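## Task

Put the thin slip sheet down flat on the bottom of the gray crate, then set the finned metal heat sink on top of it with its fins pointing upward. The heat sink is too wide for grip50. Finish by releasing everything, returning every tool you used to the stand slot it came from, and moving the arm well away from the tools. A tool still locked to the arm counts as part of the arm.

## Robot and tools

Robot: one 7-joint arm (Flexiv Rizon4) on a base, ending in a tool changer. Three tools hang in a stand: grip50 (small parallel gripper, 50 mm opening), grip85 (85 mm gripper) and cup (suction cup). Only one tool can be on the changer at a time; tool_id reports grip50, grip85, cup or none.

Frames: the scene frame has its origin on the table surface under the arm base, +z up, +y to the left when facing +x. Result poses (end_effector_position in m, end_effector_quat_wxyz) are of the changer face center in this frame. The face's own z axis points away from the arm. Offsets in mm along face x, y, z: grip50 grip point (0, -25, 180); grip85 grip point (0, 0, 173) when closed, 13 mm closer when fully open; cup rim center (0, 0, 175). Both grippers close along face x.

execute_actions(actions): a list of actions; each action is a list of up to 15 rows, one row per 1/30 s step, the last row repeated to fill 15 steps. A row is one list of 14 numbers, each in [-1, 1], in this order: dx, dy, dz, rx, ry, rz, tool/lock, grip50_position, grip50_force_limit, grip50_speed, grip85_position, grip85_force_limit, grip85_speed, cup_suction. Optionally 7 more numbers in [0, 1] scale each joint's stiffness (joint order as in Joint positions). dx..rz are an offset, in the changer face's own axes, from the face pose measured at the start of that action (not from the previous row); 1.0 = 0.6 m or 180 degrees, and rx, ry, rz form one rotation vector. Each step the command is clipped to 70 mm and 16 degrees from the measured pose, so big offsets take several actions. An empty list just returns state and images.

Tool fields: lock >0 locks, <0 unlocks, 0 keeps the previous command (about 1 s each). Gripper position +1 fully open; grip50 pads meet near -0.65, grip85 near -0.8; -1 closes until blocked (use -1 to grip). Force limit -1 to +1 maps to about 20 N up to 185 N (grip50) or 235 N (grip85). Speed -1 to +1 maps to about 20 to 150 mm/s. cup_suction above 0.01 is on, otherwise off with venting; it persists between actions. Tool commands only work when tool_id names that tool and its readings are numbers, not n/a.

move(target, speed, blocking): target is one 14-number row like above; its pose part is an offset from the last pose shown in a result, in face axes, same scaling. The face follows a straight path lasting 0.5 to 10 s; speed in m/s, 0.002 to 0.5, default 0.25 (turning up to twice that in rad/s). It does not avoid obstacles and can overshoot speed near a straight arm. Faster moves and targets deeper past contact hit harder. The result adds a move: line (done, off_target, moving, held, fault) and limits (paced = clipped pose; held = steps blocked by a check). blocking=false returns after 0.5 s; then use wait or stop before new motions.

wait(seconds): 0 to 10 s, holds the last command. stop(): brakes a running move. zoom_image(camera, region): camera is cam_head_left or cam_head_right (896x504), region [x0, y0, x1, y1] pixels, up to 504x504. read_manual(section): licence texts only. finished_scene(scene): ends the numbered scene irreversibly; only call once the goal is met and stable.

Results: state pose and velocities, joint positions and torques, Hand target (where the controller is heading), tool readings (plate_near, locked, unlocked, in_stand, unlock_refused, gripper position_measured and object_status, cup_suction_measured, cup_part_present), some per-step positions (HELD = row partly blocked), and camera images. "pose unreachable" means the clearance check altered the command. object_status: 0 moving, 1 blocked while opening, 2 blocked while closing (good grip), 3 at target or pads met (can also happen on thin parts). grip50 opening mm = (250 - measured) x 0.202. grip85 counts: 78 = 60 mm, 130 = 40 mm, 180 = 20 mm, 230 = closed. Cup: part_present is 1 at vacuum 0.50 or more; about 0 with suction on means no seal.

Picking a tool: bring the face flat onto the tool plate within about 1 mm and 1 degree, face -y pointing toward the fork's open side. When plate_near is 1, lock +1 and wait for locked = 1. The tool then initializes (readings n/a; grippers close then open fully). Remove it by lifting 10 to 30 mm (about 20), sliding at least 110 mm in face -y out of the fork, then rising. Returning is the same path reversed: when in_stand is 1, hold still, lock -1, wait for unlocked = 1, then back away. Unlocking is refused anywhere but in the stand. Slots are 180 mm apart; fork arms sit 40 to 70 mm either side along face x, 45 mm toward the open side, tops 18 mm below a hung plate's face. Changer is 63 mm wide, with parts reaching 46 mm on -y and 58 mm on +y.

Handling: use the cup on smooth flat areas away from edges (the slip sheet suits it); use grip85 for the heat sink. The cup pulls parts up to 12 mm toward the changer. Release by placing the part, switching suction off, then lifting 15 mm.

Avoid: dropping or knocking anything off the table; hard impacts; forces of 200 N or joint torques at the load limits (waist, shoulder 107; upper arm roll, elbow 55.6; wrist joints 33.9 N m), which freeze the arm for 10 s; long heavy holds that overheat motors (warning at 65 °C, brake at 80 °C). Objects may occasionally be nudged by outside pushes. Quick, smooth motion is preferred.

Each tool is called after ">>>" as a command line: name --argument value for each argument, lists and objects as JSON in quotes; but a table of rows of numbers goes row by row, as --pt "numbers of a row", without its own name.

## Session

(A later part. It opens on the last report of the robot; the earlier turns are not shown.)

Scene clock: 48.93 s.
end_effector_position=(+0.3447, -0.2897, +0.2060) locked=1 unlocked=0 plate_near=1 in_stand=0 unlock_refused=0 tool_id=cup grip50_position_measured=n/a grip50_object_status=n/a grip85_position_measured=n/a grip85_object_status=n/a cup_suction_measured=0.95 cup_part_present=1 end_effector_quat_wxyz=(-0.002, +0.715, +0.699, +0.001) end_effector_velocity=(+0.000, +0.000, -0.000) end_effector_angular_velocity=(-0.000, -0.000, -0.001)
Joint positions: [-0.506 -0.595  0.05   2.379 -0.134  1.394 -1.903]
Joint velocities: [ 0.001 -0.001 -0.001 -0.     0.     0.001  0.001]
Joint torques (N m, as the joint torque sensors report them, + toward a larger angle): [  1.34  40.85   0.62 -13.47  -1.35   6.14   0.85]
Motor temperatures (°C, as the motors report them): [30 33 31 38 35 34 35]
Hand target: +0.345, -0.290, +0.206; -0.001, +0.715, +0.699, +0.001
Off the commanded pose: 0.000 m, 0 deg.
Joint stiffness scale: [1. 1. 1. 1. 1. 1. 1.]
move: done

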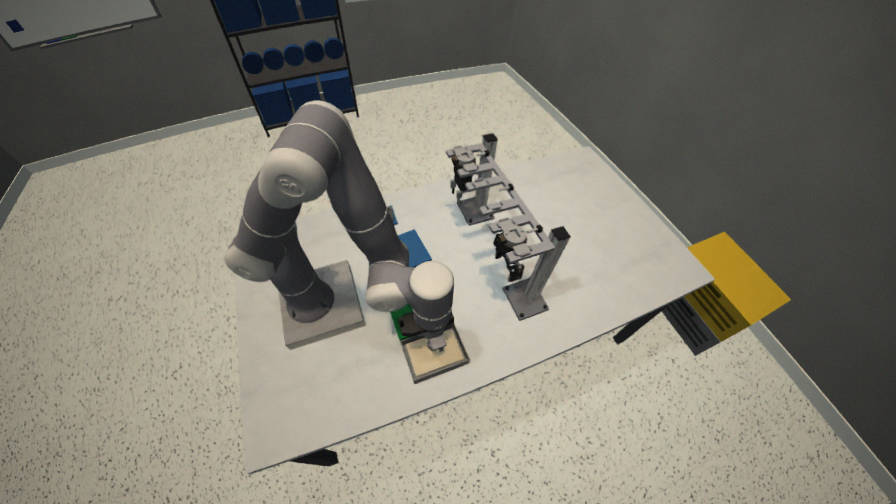

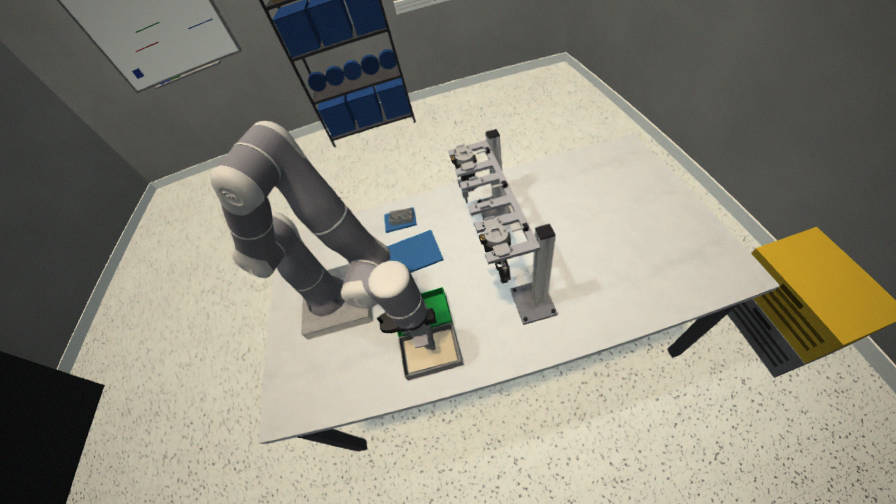

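>>> execute_actions --actions '[[[0,0,0.0011,0,0,0,0,1,0,0,1,0,0,1,0.25,0.25,0.25,0.25,0.25,0.25,0.25],[0,0,0.0022,0,0,0,0,1,0,0,1,0,0,1],[0,0,0.0033,0,0,0,0,1,0,0,1,0,0,1],[0,0,0.0044,0,0,0,0,1,0,0,1,0,0,1],[0,0,0.0055,0,0,0,0,1,0,0,1,0,0,1],[0,0,0.0066,0,0,0,0,1,0,0,1,0,0,1],[0,0,0.0077,0,0,0,0,1,0,0,1,0,0,1],[0,0,0.0088,0,0,0,0,1,0,0,1,0,0,1],[0,0,0.0099,0,0,0,0,1,0,0,1,0,0,1],[0,0,0.011,0,0,0,0,1,0,0,1,0,0,1],[0,0,0.0121,0,0,0,0,1,0,0,1,0,0,1],[0,0,0.0133,0,0,0,0,1,0,0,1,0,0,1]]]'

Scene clock: 49.87 s.
end_effector_position=(+0.3439, -0.2895, +0.1977) locked=1 unlocked=0 plate_near=1 in_stand=0 unlock_refused=0 tool_id=cup grip50_position_measured=n/a grip50_object_status=n/a grip85_position_measured=n/a grip85_object_status=n/a cup_suction_measured=0.95 cup_part_present=1 end_effector_quat_wxyz=(-0.003, +0.715, +0.699, +0.001) end_effector_velocity=(-0.001, +0.001, -0.004) end_effector_angular_velocity=(+0.002, +0.006, +0.002)
Joint positions: [-0.501 -0.619  0.044  2.377 -0.134  1.414 -1.903]
Joint velocities: [ 0.004 -0.011 -0.003  0.    -0.     0.006 -0.001]
Joint torques (N m, as the joint torque sensors report them, + toward a larger angle): [  2.7   42.21   0.44 -12.9   -1.29   6.3    0.49]
Motor temperatures (°C, as the motors report them): [30 33 31 38 35 34 35]
Hand target: +0.345, -0.290, +0.198; -0.002, +0.715, +0.699, +0.001
Off the commanded pose: 0.001 m, 0 deg.
Joint stiffness scale: [0.25 0.25 0.25 0.25 0.25 0.25 0.25]
Step readings (end_effector_position):
0: (+0.3447, -0.2898, +0.2060)
1: (+0.3447, -0.2898, +0.2059)
2: (+0.3446, -0.2897, +0.2055)
4: (+0.3444, -0.2897, +0.2044)
8: (+0.3440, -0.2896, +0.2017)
15: end_effector_position above

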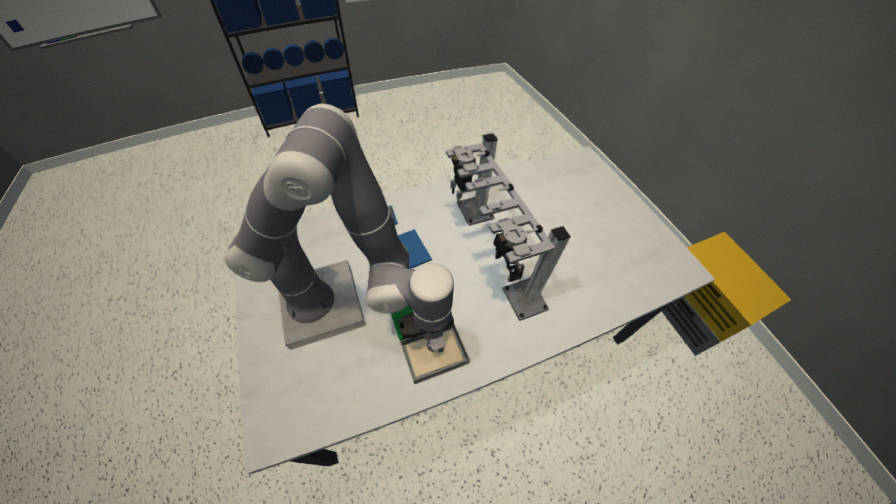

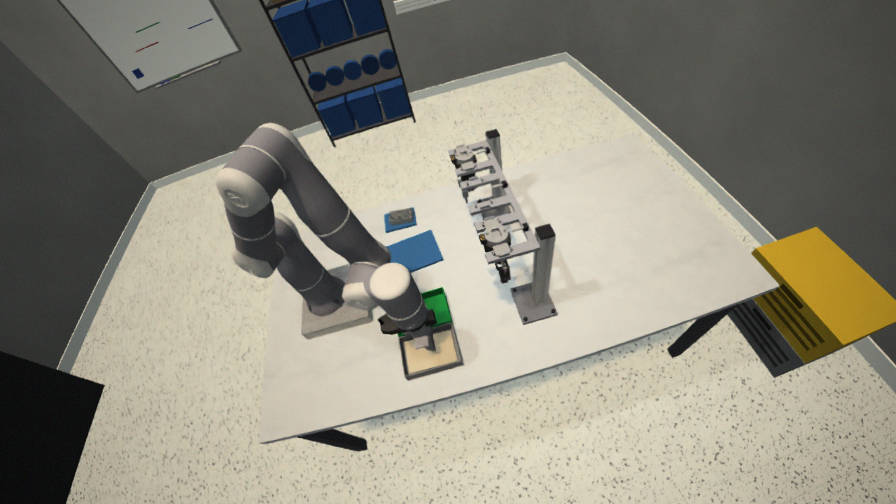

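>>> execute_actions --actions '[[[0,0,0.0008,0,0,0,0,1,0,0,1,0,0,1],[0,0,0.0017,0,0,0,0,1,0,0,1,0,0,1],[0,0,0.0025,0,0,0,0,1,0,0,1,0,0,1],[0,0,0.0033,0,0,0,0,1,0,0,1,0,0,1],[0,0,0.0042,0,0,0,0,1,0,0,1,0,0,1],[0,0,0.005,0,0,0,0,1,0,0,1,0,0,1],[0,0,0.0058,0,0,0,0,1,0,0,1,0,0,1],[0,0,0.0067,0,0,0,0,1,0,0,1,0,0,1],[0,0,0.0075,0,0,0,0,1,0,0,1,0,0,1],[0,0,0.0083,0,0,0,0,1,0,0,1,0,0,1],[0,0,0.0092,0,0,0,0,1,0,0,1,0,0,1],[0,0,0.01,0,0,0,0,1,0,0,1,0,0,1]]]'

Scene clock: 51.00 s.
end_effector_position=(+0.3432, -0.2892, +0.1915) locked=1 unlocked=0 plate_near=1 in_stand=0 unlock_refused=0 tool_id=cup grip50_position_measured=n/a grip50_object_status=n/a grip85_position_measured=n/a grip85_object_status=n/a cup_suction_measured=0.95 cup_part_present=1 end_effector_quat_wxyz=(-0.004, +0.715, +0.699, +0.000) end_effector_velocity=(-0.001, +0.001, -0.003) end_effector_angular_velocity=(+0.001, +0.004, +0.001)
Joint positions: [-0.498 -0.638  0.04   2.375 -0.134  1.428 -1.903]
Joint velocities: [ 0.003 -0.008 -0.002 -0.     0.     0.004 -0.001]
Joint torques (N m, as the joint torque sensors report them, + toward a larger angle): [  2.    42.45   0.26 -12.49  -1.18   6.02   0.42]
Motor temperatures (°C, as the motors report them): [30 33 31 38 35 34 35]
Hand target: +0.344, -0.289, +0.192; -0.003, +0.715, +0.699, +0.001
Off the commanded pose: 0.001 m, 0 deg.
Joint stiffness scale: [0.25 0.25 0.25 0.25 0.25 0.25 0.25]
Step readings (end_effector_position):
0: (+0.3440, -0.2895, +0.1977)
1: (+0.3439, -0.2895, +0.1976)
2: (+0.3438, -0.2894, +0.1974)
4: (+0.3435, -0.2893, +0.1965)
8: (+0.3432, -0.2893, +0.1944)
15: end_effector_position above

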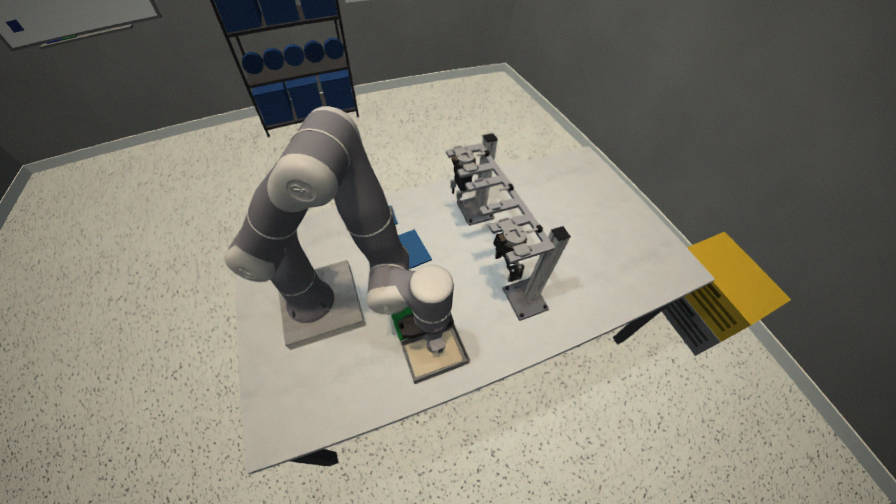

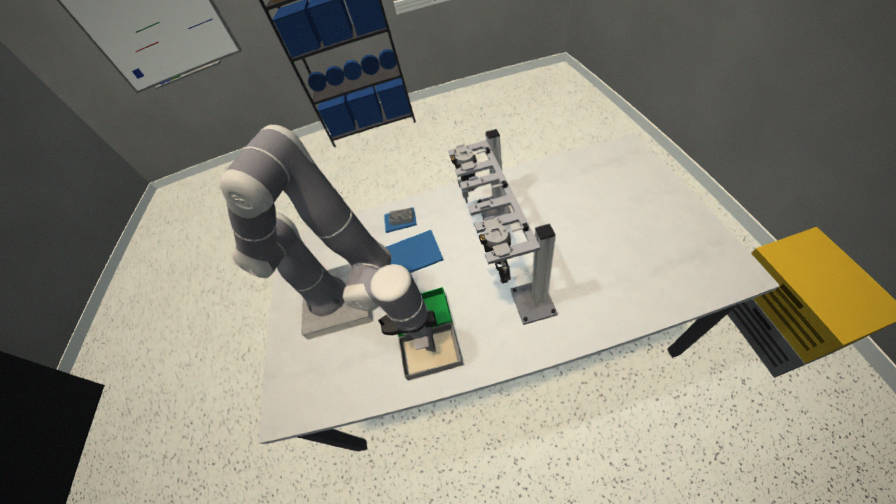

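>>> execute_actions --actions '[[[0,0.0005,0.0008,-0.0006,-0.0006,0,0,1,0,0,1,0,0,1,1,0.25,1,0.25,1,1,1],[0,0.001,0.0017,-0.0012,-0.0012,0,0,1,0,0,1,0,0,1],[0,0.0015,0.0025,-0.0018,-0.0018,0,0,1,0,0,1,0,0,1],[0,0.002,0.0033,-0.0018,-0.0018,0,0,1,0,0,1,0,0,1],[0,0.002,0.0042,-0.0018,-0.0018,0,0,1,0,0,1,0,0,1],[0,0.002,0.005,-0.0018,-0.0018,0,0,1,0,0,1,0,0,1],[0,0.002,0.0058,-0.0018,-0.0018,0,0,1,0,0,1,0,0,1],[0,0.002,0.0067,-0.0018,-0.0018,0,0,1,0,0,1,0,0,1],[0,0.002,0.0075,-0.0018,-0.0018,0,0,1,0,0,1,0,0,1],[0,0.002,0.0083,-0.0018,-0.0018,0,0,1,0,0,1,0,0,1]]]'

Scene clock: 51.93 s.
end_effector_position=(+0.3455, -0.2899, +0.1885) locked=1 unlocked=0 plate_near=1 in_stand=0 unlock_refused=0 tool_id=cup grip50_position_measured=n/a grip50_object_status=n/a grip85_position_measured=n/a grip85_object_status=n/a cup_suction_measured=0.95 cup_part_present=1 end_effector_quat_wxyz=(+0.002, +0.715, +0.699, +0.001) end_effector_velocity=(+0.000, -0.000, +0.000) end_effector_angular_velocity=(-0.001, -0.001, +0.000)
Joint positions: [-0.486 -0.652  0.03   2.374 -0.134  1.454 -1.9  ]
Joint velocities: [ 0.001  0.    -0.001 -0.     0.     0.001  0.   ]
Joint torques (N m, as the joint torque sensors report them, + toward a larger angle): [  1.17  36.34   0.39 -10.81  -0.76   5.17   0.9 ]
Motor temperatures (°C, as the motors report them): [30 34 31 38 35 34 35]
Hand target: +0.344, -0.289, +0.187; -0.000, +0.715, +0.699, +0.000
Off the commanded pose: 0.002 m, 0 deg.
Joint stiffness scale: [1.   0.25 1.   0.25 1.   1.   1.  ]
Step readings (end_effector_position):
0: (+0.3432, -0.2892, +0.1914)
1: (+0.3432, -0.2893, +0.1914)
2: (+0.3433, -0.2894, +0.1912)
4: (+0.3439, -0.2896, +0.1905)
8: (+0.3442, -0.2892, +0.1884)
15: end_effector_position above

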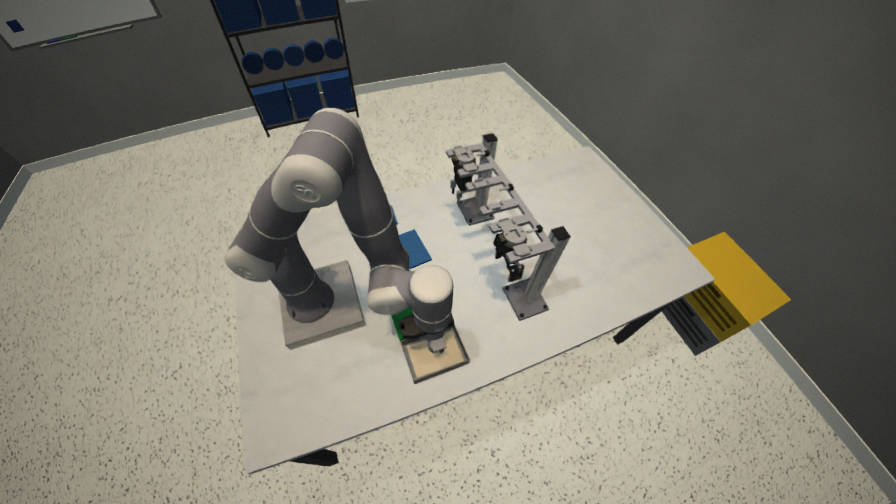

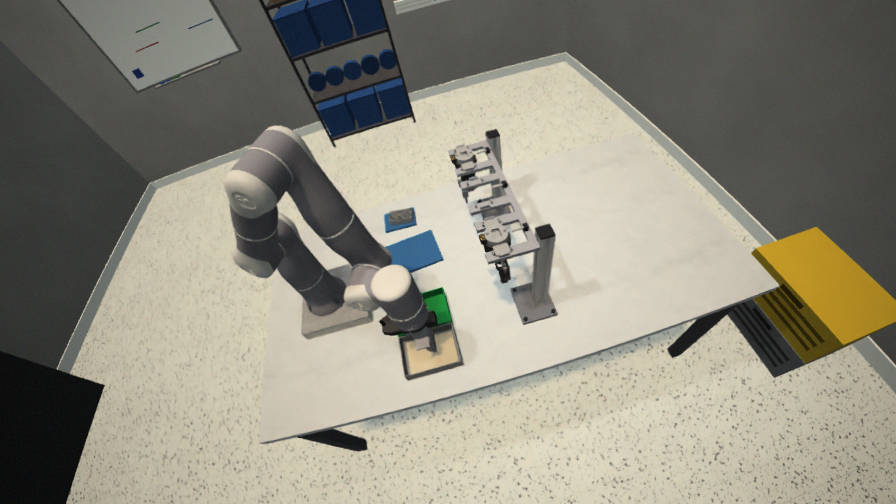

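>>> execute_actions --actions '[[[0,0,0,0,0,0,0,1,0,0,1,0,0,0]]]'

Scene clock: 52.77 s.
end_effector_position=(+0.3465, -0.2905, +0.1900) locked=1 unlocked=0 plate_near=1 in_stand=0 unlock_refused=0 tool_id=cup grip50_position_measured=n/a grip50_object_status=n/a grip85_position_measured=n/a grip85_object_status=n/a cup_suction_measured=0.00 cup_part_present=0 end_effector_quat_wxyz=(+0.004, +0.715, +0.699, +0.002) end_effector_velocity=(+0.000, -0.000, +0.000) end_effector_angular_velocity=(-0.000, -0.000, -0.001)
Joint positions: [-0.486 -0.649  0.03   2.373 -0.134  1.454 -1.9  ]
Joint velocities: [-0.    -0.    -0.    -0.001 -0.    -0.     0.001]
Joint torques (N m, as the joint torque sensors report them, + toward a larger angle): [ -0.4   37.9    1.17 -10.8   -0.99   4.97   0.26]
Motor temperatures (°C, as the motors report them): [30 34 31 38 35 34 35]
Hand target: +0.345, -0.290, +0.188; +0.002, +0.715, +0.699, +0.001
Off the commanded pose: 0.002 m, 0 deg.
Joint stiffness scale: [1.   0.25 1.   0.25 1.   1.   1.  ]
Step readings (end_effector_position):
0: (+0.3455, -0.2899, +0.1885)
1: (+0.3456, -0.2900, +0.1886)
2: (+0.3457, -0.2901, +0.1890)
4: (+0.3463, -0.2904, +0.1897)
8: (+0.3465, -0.2905, +0.1900)
15: end_effector_position above

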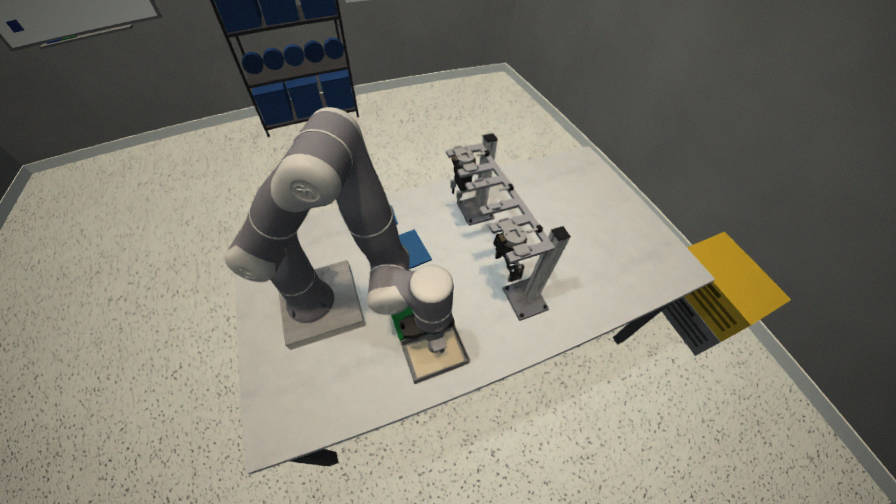

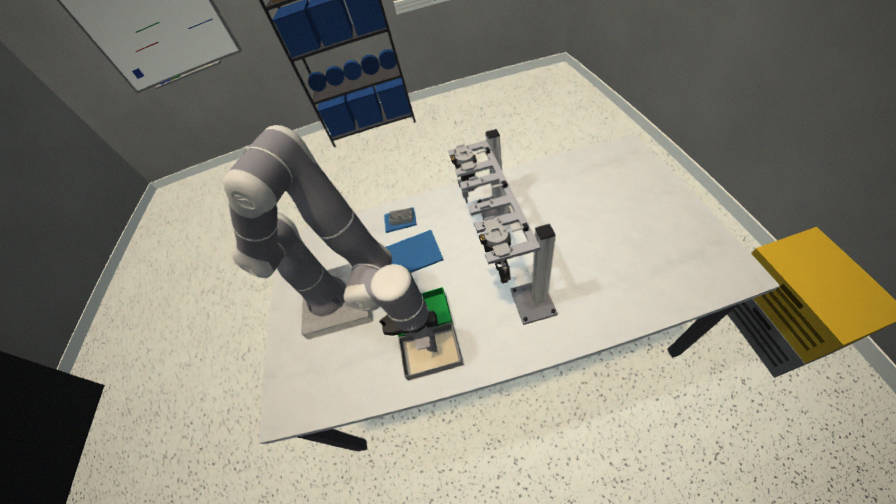

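>>> move --target '[0, 0, -0.09, 0, 0, 0, 0, 1, 0, 0, 1, 0, 0, 0, 1, 1, 1, 1, 1, 1, 1]' --speed 0.15

Scene clock: 53.70 s.
end_effector_position=(+0.3460, -0.2902, +0.2439) locked=1 unlocked=0 plate_near=1 in_stand=0 unlock_refused=0 tool_id=cup grip50_position_measured=n/a grip50_object_status=n/a grip85_position_measured=n/a grip85_object_status=n/a cup_suction_measured=0.00 cup_part_present=0 end_effector_quat_wxyz=(+0.004, +0.715, +0.699, +0.002) end_effector_velocity=(-0.000, +0.000, -0.000) end_effector_angular_velocity=(+0.001, +0.001, +0.001)
Joint positions: [-0.523 -0.482  0.075  2.387 -0.121  1.299 -1.912]
Joint velocities: [-0.002  0.     0.002 -0.    -0.    -0.002 -0.   ]
Joint torques (N m, as the joint torque sensors report them, + toward a larger angle): [ -1.4   40.23   2.59 -16.06  -1.67   4.57  -0.52]
Motor temperatures (°C, as the motors report them): [30 34 31 38 35 34 35]
Hand target: +0.346, -0.290, +0.244; +0.004, +0.715, +0.699, +0.002
Off the commanded pose: 0.000 m, 0 deg.
Joint stiffness scale: [1. 1. 1. 1. 1. 1. 1.]
move: done

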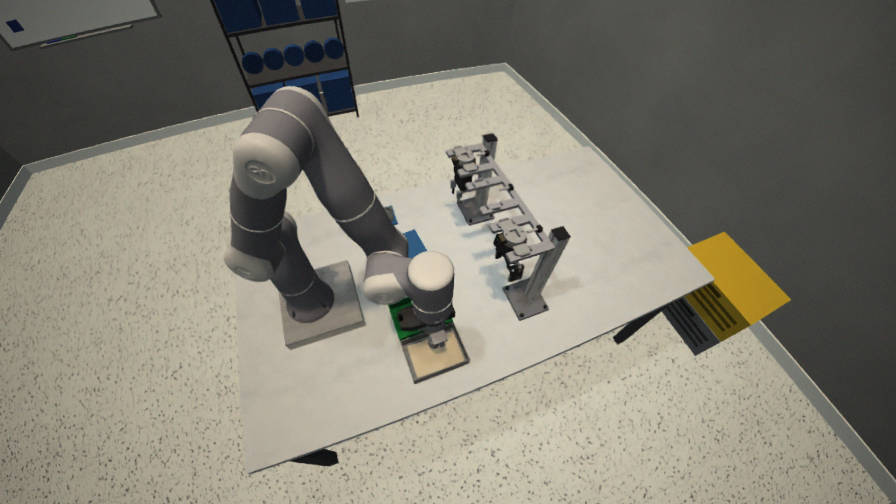

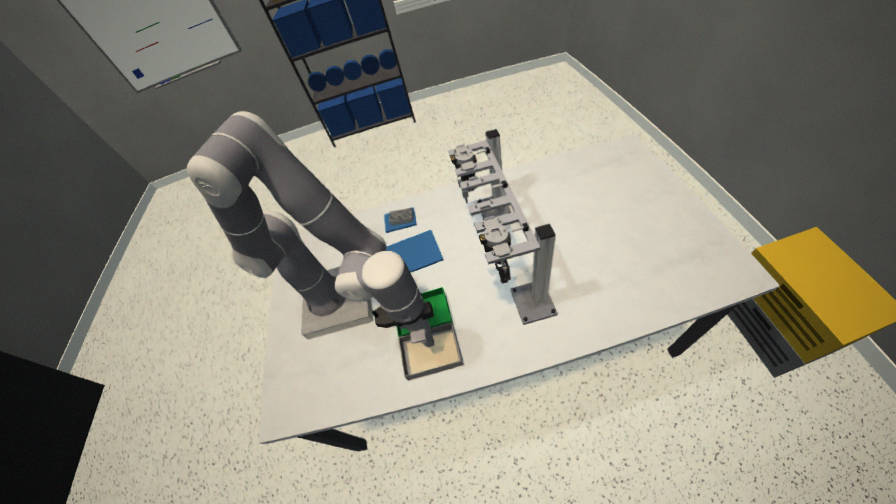

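>>> move --target '[0.4805, 0.2553, -0.2623, 0.0027, 0.0009, 0, 0, 1, 0, 0, 1, 0, 0, 0]' --speed 0.35

Scene clock: 55.67 s.
end_effector_position=(+0.5042, -0.0059, +0.4016) locked=1 unlocked=0 plate_near=1 in_stand=0 unlock_refused=0 tool_id=cup grip50_position_measured=n/a grip50_object_status=n/a grip85_position_measured=n/a grip85_object_status=n/a cup_suction_measured=0.00 cup_part_present=0 end_effector_quat_wxyz=(+0.001, +0.715, +0.699, -0.001) end_effector_velocity=(+0.001, +0.000, +0.001) end_effector_angular_velocity=(-0.000, -0.002, -0.001)
Joint positions: [-0.081 -0.222  0.32   2.113 -0.093  0.749 -1.277]
Joint velocities: [ 0.    -0.    -0.    -0.003 -0.    -0.001  0.001]
Joint torques (N m, as the joint torque sensors report them, + toward a larger angle): [  0.58  38.56   1.79 -29.35  -4.34   4.42   1.  ]
Motor temperatures (°C, as the motors report them): [30 34 31 38 35 34 35]
Hand target: +0.504, -0.006, +0.402; +0.001, +0.715, +0.699, -0.001
Off the commanded pose: 0.001 m, 0 deg.
Joint stiffness scale: [1. 1. 1. 1. 1. 1. 1.]
move: done

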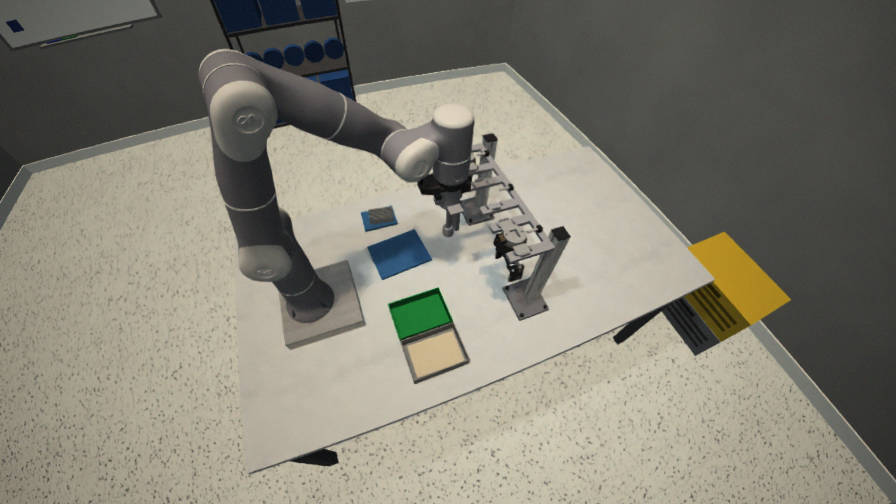

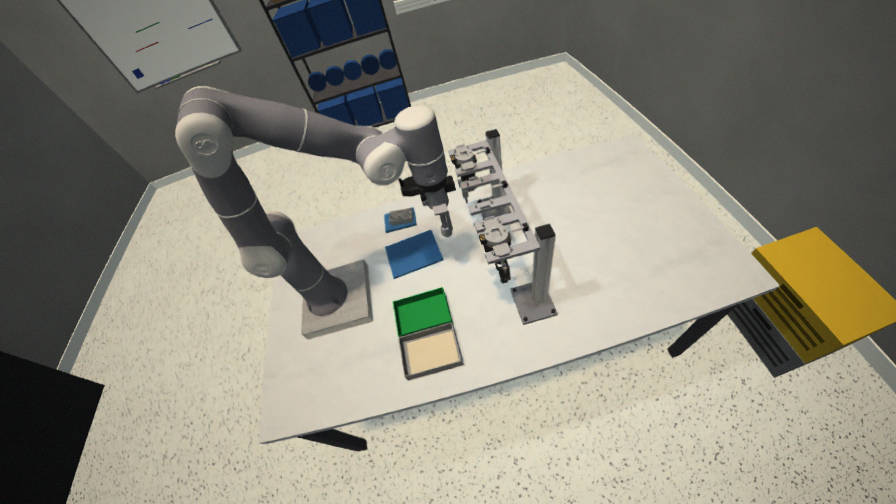

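>>> move --target '[0.0015, 0.2102, -0.0003, 0, 0.0009, 0, 0, 1, 0, 0, 1, 0, 0, 0]' --speed 0.18

Scene clock: 57.20 s.
end_effector_position=(+0.6304, -0.0079, +0.4025) locked=1 unlocked=0 plate_near=1 in_stand=0 unlock_refused=0 tool_id=cup grip50_position_measured=n/a grip50_object_status=n/a grip85_position_measured=n/a grip85_object_status=n/a cup_suction_measured=0.00 cup_part_present=0 end_effector_quat_wxyz=(-0.000, +0.715, +0.699, +0.000) end_effector_velocity=(+0.001, -0.000, +0.001) end_effector_angular_velocity=(+0.000, -0.001, -0.002)
Joint positions: [-0.04  -0.48   0.264  1.739 -0.144  0.628 -1.291]
Joint velocities: [ 0.    -0.    -0.    -0.002  0.    -0.001  0.001]
Joint torques (N m, as the joint torque sensors report them, + toward a larger angle): [  0.76  52.92   5.27 -31.39  -5.19   4.67  -0.62]
Motor temperatures (°C, as the motors report them): [30 34 31 38 35 34 35]
Hand target: +0.630, -0.008, +0.402; -0.000, +0.715, +0.700, +0.000
Off the commanded pose: 0.001 m, 0 deg.
Joint stiffness scale: [1. 1. 1. 1. 1. 1. 1.]
move: done

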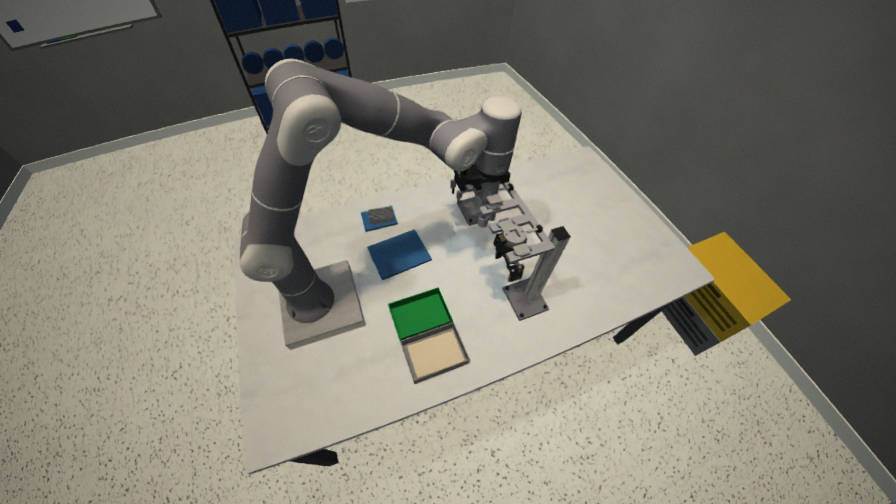

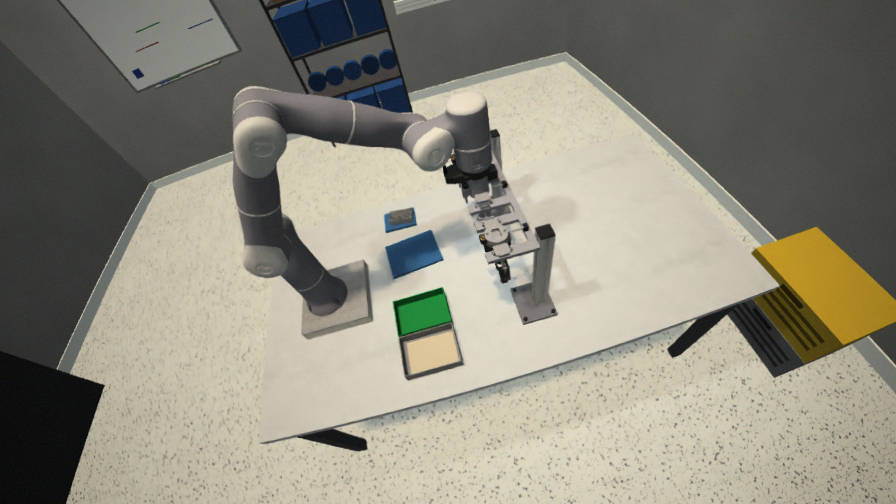

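>>> move --target '[0, 0, 0.0225, 0, 0, 0, 0, 1, 0, 0, 1, 0, 0, 0]' --speed 0.04

Scene clock: 58.27 s.
end_effector_position=(+0.6304, -0.0079, +0.3890) locked=1 unlocked=0 plate_near=1 in_stand=0 unlock_refused=0 tool_id=cup grip50_position_measured=n/a grip50_object_status=n/a grip85_position_measured=n/a grip85_object_status=n/a cup_suction_measured=0.00 cup_part_present=0 end_effector_quat_wxyz=(-0.000, +0.715, +0.699, +0.000) end_effector_velocity=(+0.000, -0.000, -0.000) end_effector_angular_velocity=(-0.000, -0.001, +0.001)
Joint positions: [-0.038 -0.498  0.259  1.752 -0.15   0.659 -1.288]
Joint velocities: [ 0.    -0.    -0.001  0.001 -0.     0.001 -0.001]
Joint torques (N m, as the joint torque sensors report them, + toward a larger angle): [  1.39  53.31   3.85 -30.02  -5.19   6.13   1.29]
Motor temperatures (°C, as the motors report them): [30 34 31 38 35 34 35]
Hand target: +0.630, -0.008, +0.389; -0.000, +0.715, +0.699, +0.000
Off the commanded pose: 0.000 m, 0 deg.
Joint stiffness scale: [1. 1. 1. 1. 1. 1. 1.]
move: done

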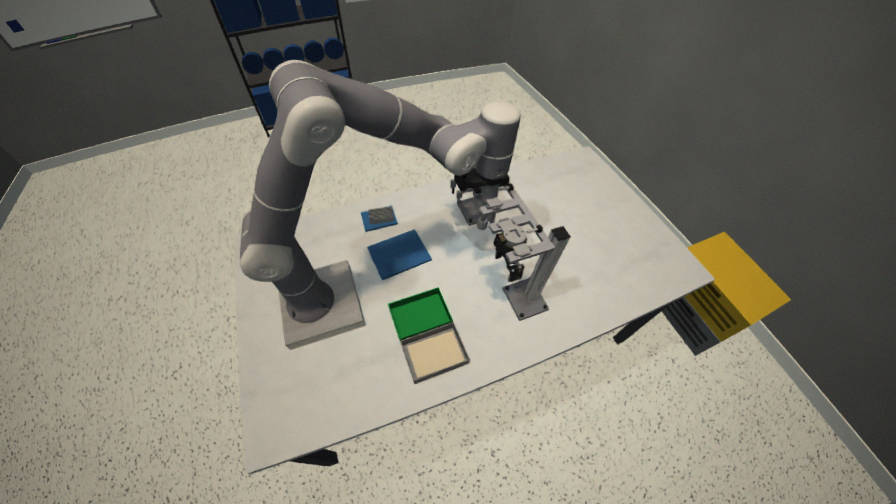

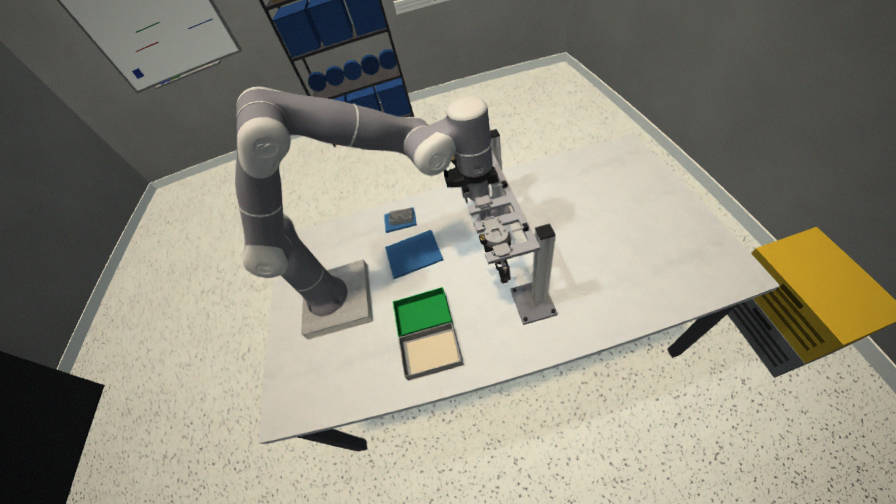

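>>> move --target '[0, 0, 0.013, 0, 0, 0, 0, 1, 0, 0, 1, 0, 0, 0]' --speed 0.025

Scene clock: 59.10 s.
end_effector_position=(+0.6307, -0.0080, +0.3819) locked=1 unlocked=0 plate_near=1 in_stand=1 unlock_refused=0 tool_id=cup grip50_position_measured=n/a grip50_object_status=n/a grip85_position_measured=n/a grip85_object_status=n/a cup_suction_measured=0.00 cup_part_present=0 end_effector_quat_wxyz=(+0.000, +0.715, +0.699, +0.001) end_effector_velocity=(+0.000, -0.000, -0.000) end_effector_angular_velocity=(-0.000, -0.001, +0.001)
Joint positions: [-0.036 -0.509  0.257  1.759 -0.154  0.676 -1.286]
Joint velocities: [ 0.    -0.    -0.     0.    -0.001  0.001 -0.   ]
Joint torques (N m, as the joint torque sensors report them, + toward a larger angle): [  0.87  50.43   4.36 -27.81  -4.55   5.87   1.19]
Motor temperatures (°C, as the motors report them): [30 34 31 38 35 34 35]
Hand target: +0.630, -0.008, +0.381; -0.000, +0.715, +0.699, +0.000
Off the commanded pose: 0.001 m, 0 deg.
Joint stiffness scale: [1. 1. 1. 1. 1. 1. 1.]
move: done

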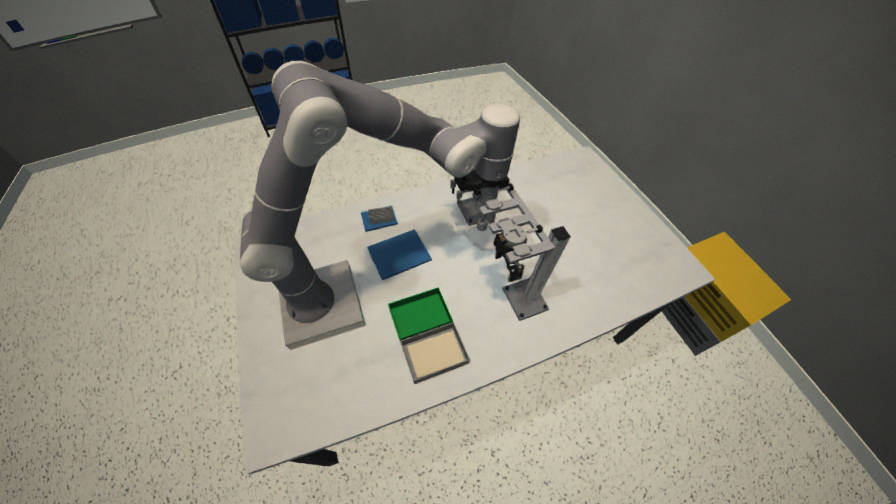

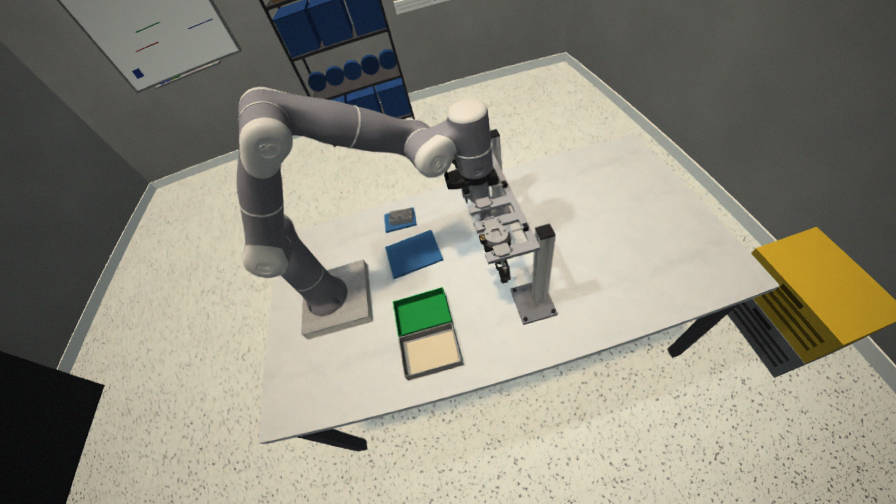

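in_stand reads 1. Unlocking.

>>> execute_actions --actions '[[[0,0,0.0008,0,0,0,-1,1,0,0,1,0,0,0]]]'

>>> zoom_image --camera "cam_head_left" --region '[350, 195, 410, 240]'

>>> zoom_image --camera "cam_head_right" --region '[370, 195, 430, 240]'

Scene clock: 59.83 s.
end_effector_position=(+0.6307, -0.0080, +0.3817) locked=0 unlocked=0 plate_near=1 in_stand=1 unlock_refused=0 tool_id=none grip50_position_measured=n/a grip50_object_status=n/a grip85_position_measured=n/a grip85_object_status=n/a cup_suction_measured=n/a cup_part_present=n/a end_effector_quat_wxyz=(+0.000, +0.715, +0.700, +0.001) end_effector_velocity=(-0.000, -0.000, -0.000) end_effector_angular_velocity=(-0.000, +0.000, +0.001)
Joint positions: [-0.036 -0.509  0.257  1.759 -0.154  0.677 -1.286]
Joint velocities: [-0.    -0.    -0.     0.     0.     0.    -0.001]
Joint torques (N m, as the joint torque sensors report them, + toward a larger angle): [  0.14  47.1    4.51 -25.72  -3.82   5.     0.53]
Motor temperatures (°C, as the motors report them): [30 34 31 39 35 34 35]
Hand target: +0.631, -0.008, +0.381; +0.000, +0.715, +0.699, +0.001
Off the commanded pose: 0.000 m, 0 deg.
Joint stiffness scale: [1. 1. 1. 1. 1. 1. 1.]
Step readings (end_effector_position):
0: (+0.6307, -0.0080, +0.3819)
1: (+0.6306, -0.0080, +0.3818)
2: (+0.6307, -0.0080, +0.3818)
4: (+0.6307, -0.0080, +0.3818)
8: (+0.6307, -0.0080, +0.3817)
15: end_effector_position above

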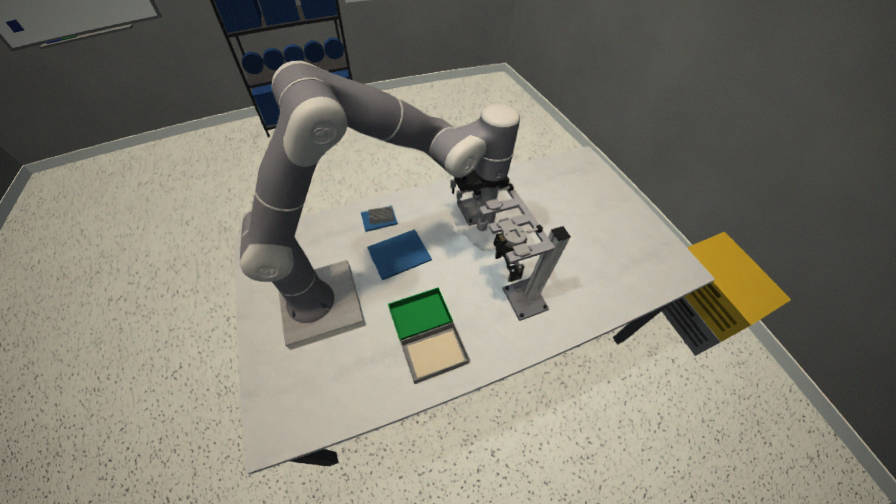

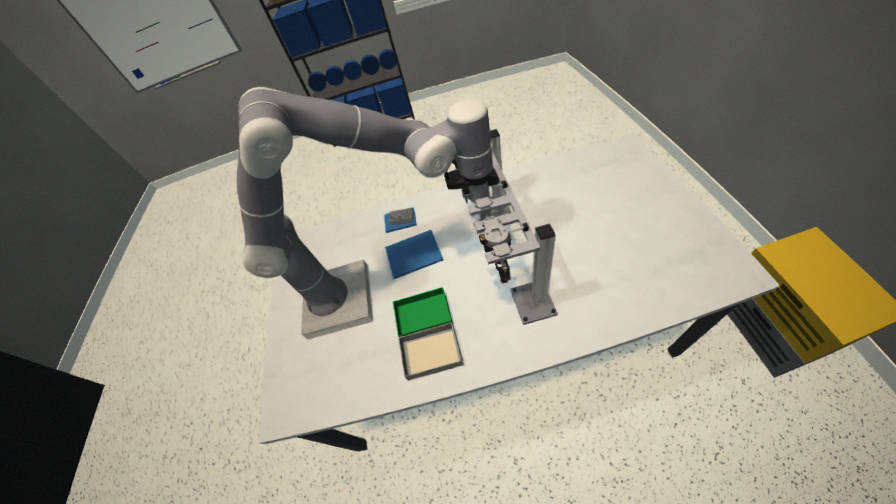

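Region (350, 195, 410, 240) of cam_head_left's 896x504 image, scaled by 8.400, with more detail than that image has; it fills the top 378 rows of this view, and the rest is white.

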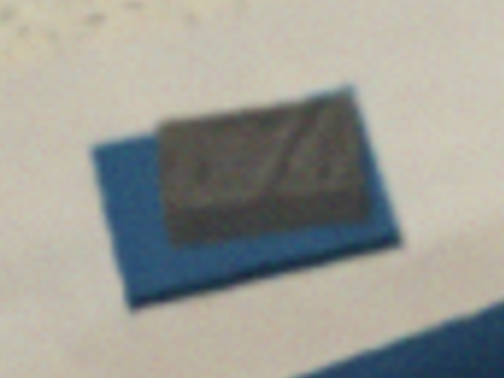

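Region (370, 195, 430, 240) of cam_head_right's 896x504 image, scaled by 8.400, with more detail than that image has; it fills the top 378 rows of this view, and the rest is white.

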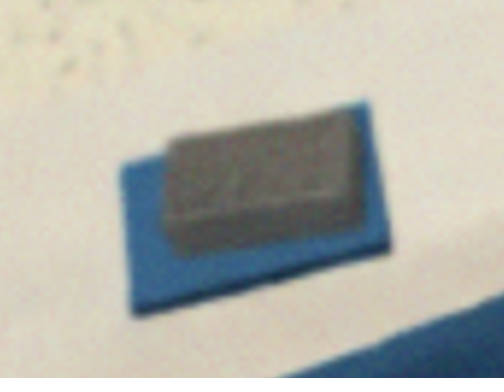

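>>> execute_actions --actions '[]'

Scene clock: 61.93 s.
end_effector_position=(+0.6307, -0.0080, +0.3817) locked=0 unlocked=1 plate_near=1 in_stand=1 unlock_refused=0 tool_id=none grip50_position_measured=n/a grip50_object_status=n/a grip85_position_measured=n/a grip85_object_status=n/a cup_suction_measured=n/a cup_part_present=n/a end_effector_quat_wxyz=(+0.000, +0.715, +0.700, +0.001) end_effector_velocity=(+0.000, -0.000, -0.000) end_effector_angular_velocity=(-0.001, -0.000, +0.000)
Joint positions: [-0.036 -0.509  0.257  1.759 -0.154  0.677 -1.286]
Joint velocities: [-0. -0. -0.  0. -0. -0. -0.]
Joint torques (N m, as the joint torque sensors report them, + toward a larger angle): [  0.18  47.15   4.47 -25.7   -3.77   5.16   0.48]
Motor temperatures (°C, as the motors report them): [30 34 31 39 35 34 35]
Hand target: +0.631, -0.008, +0.381; +0.000, +0.715, +0.699, +0.001
Off the commanded pose: 0.000 m, 0 deg.
Joint stiffness scale: [1. 1. 1. 1. 1. 1. 1.]

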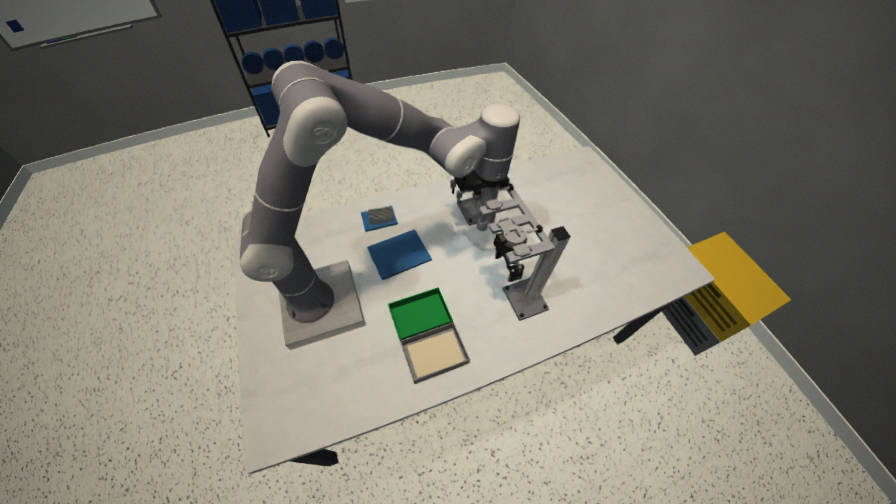

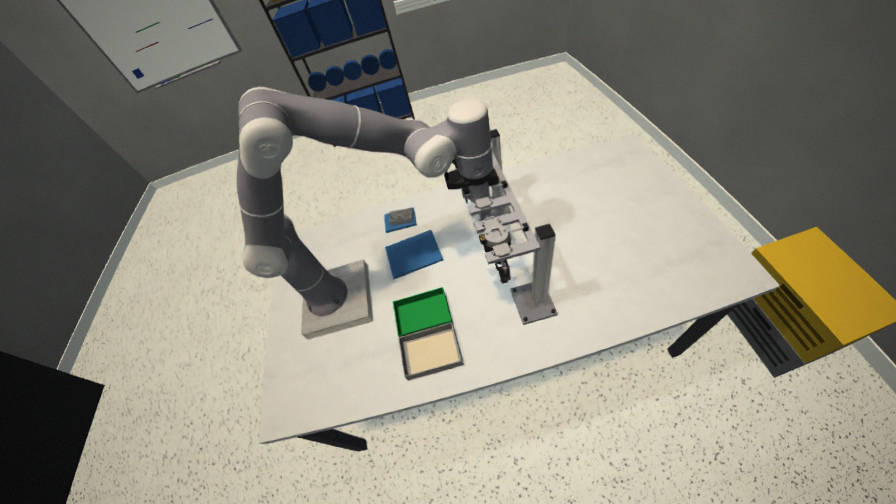

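>>> move --target '[0, 0, -0.037, 0, 0, 0, 0, 1, 0, 0, 1, 0, 0, 0]' --speed 0.07

Scene clock: 62.83 s.
end_effector_position=(+0.6307, -0.0079, +0.4038) locked=0 unlocked=1 plate_near=0 in_stand=0 unlock_refused=0 tool_id=none grip50_position_measured=n/a grip50_object_status=n/a grip85_position_measured=n/a grip85_object_status=n/a cup_suction_measured=n/a cup_part_present=n/a end_effector_quat_wxyz=(+0.000, +0.715, +0.699, +0.001) end_effector_velocity=(+0.000, +0.000, +0.001) end_effector_angular_velocity=(+0.000, -0.001, -0.002)
Joint positions: [-0.041 -0.479  0.264  1.738 -0.144  0.626 -1.292]
Joint velocities: [ 0.     0.     0.    -0.001  0.    -0.001  0.002]
Joint torques (N m, as the joint torque sensors report them, + toward a larger angle): [ -1.52  48.99   5.17 -28.05  -3.68   3.68  -0.6 ]
Motor temperatures (°C, as the motors report them): [30 34 31 39 35 34 35]
Hand target: +0.631, -0.008, +0.404; +0.000, +0.715, +0.700, +0.001
Off the commanded pose: 0.000 m, 0 deg.
Joint stiffness scale: [1. 1. 1. 1. 1. 1. 1.]
move: done

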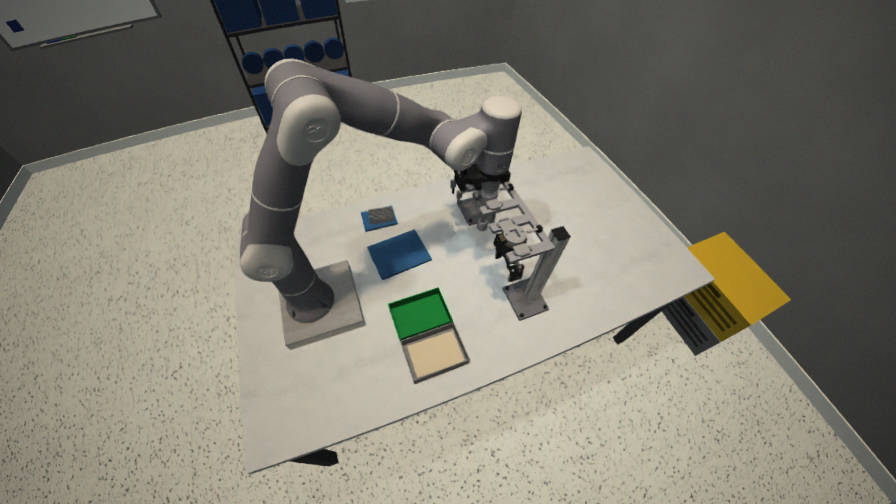

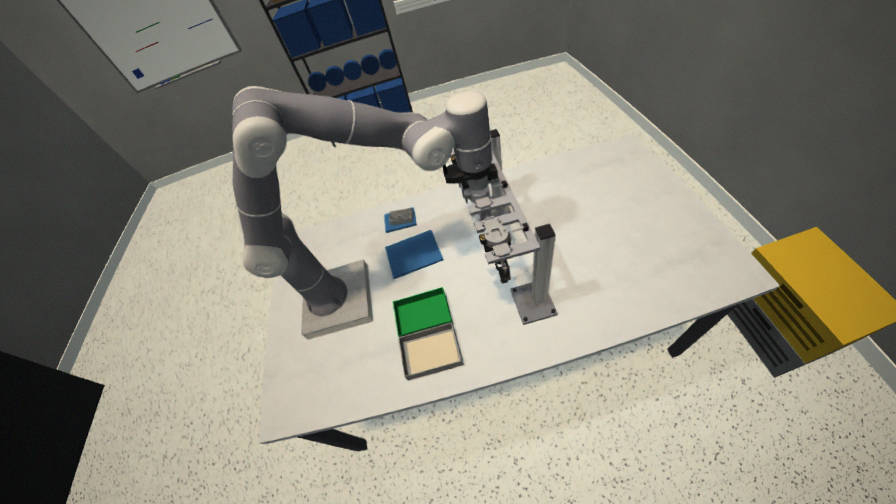

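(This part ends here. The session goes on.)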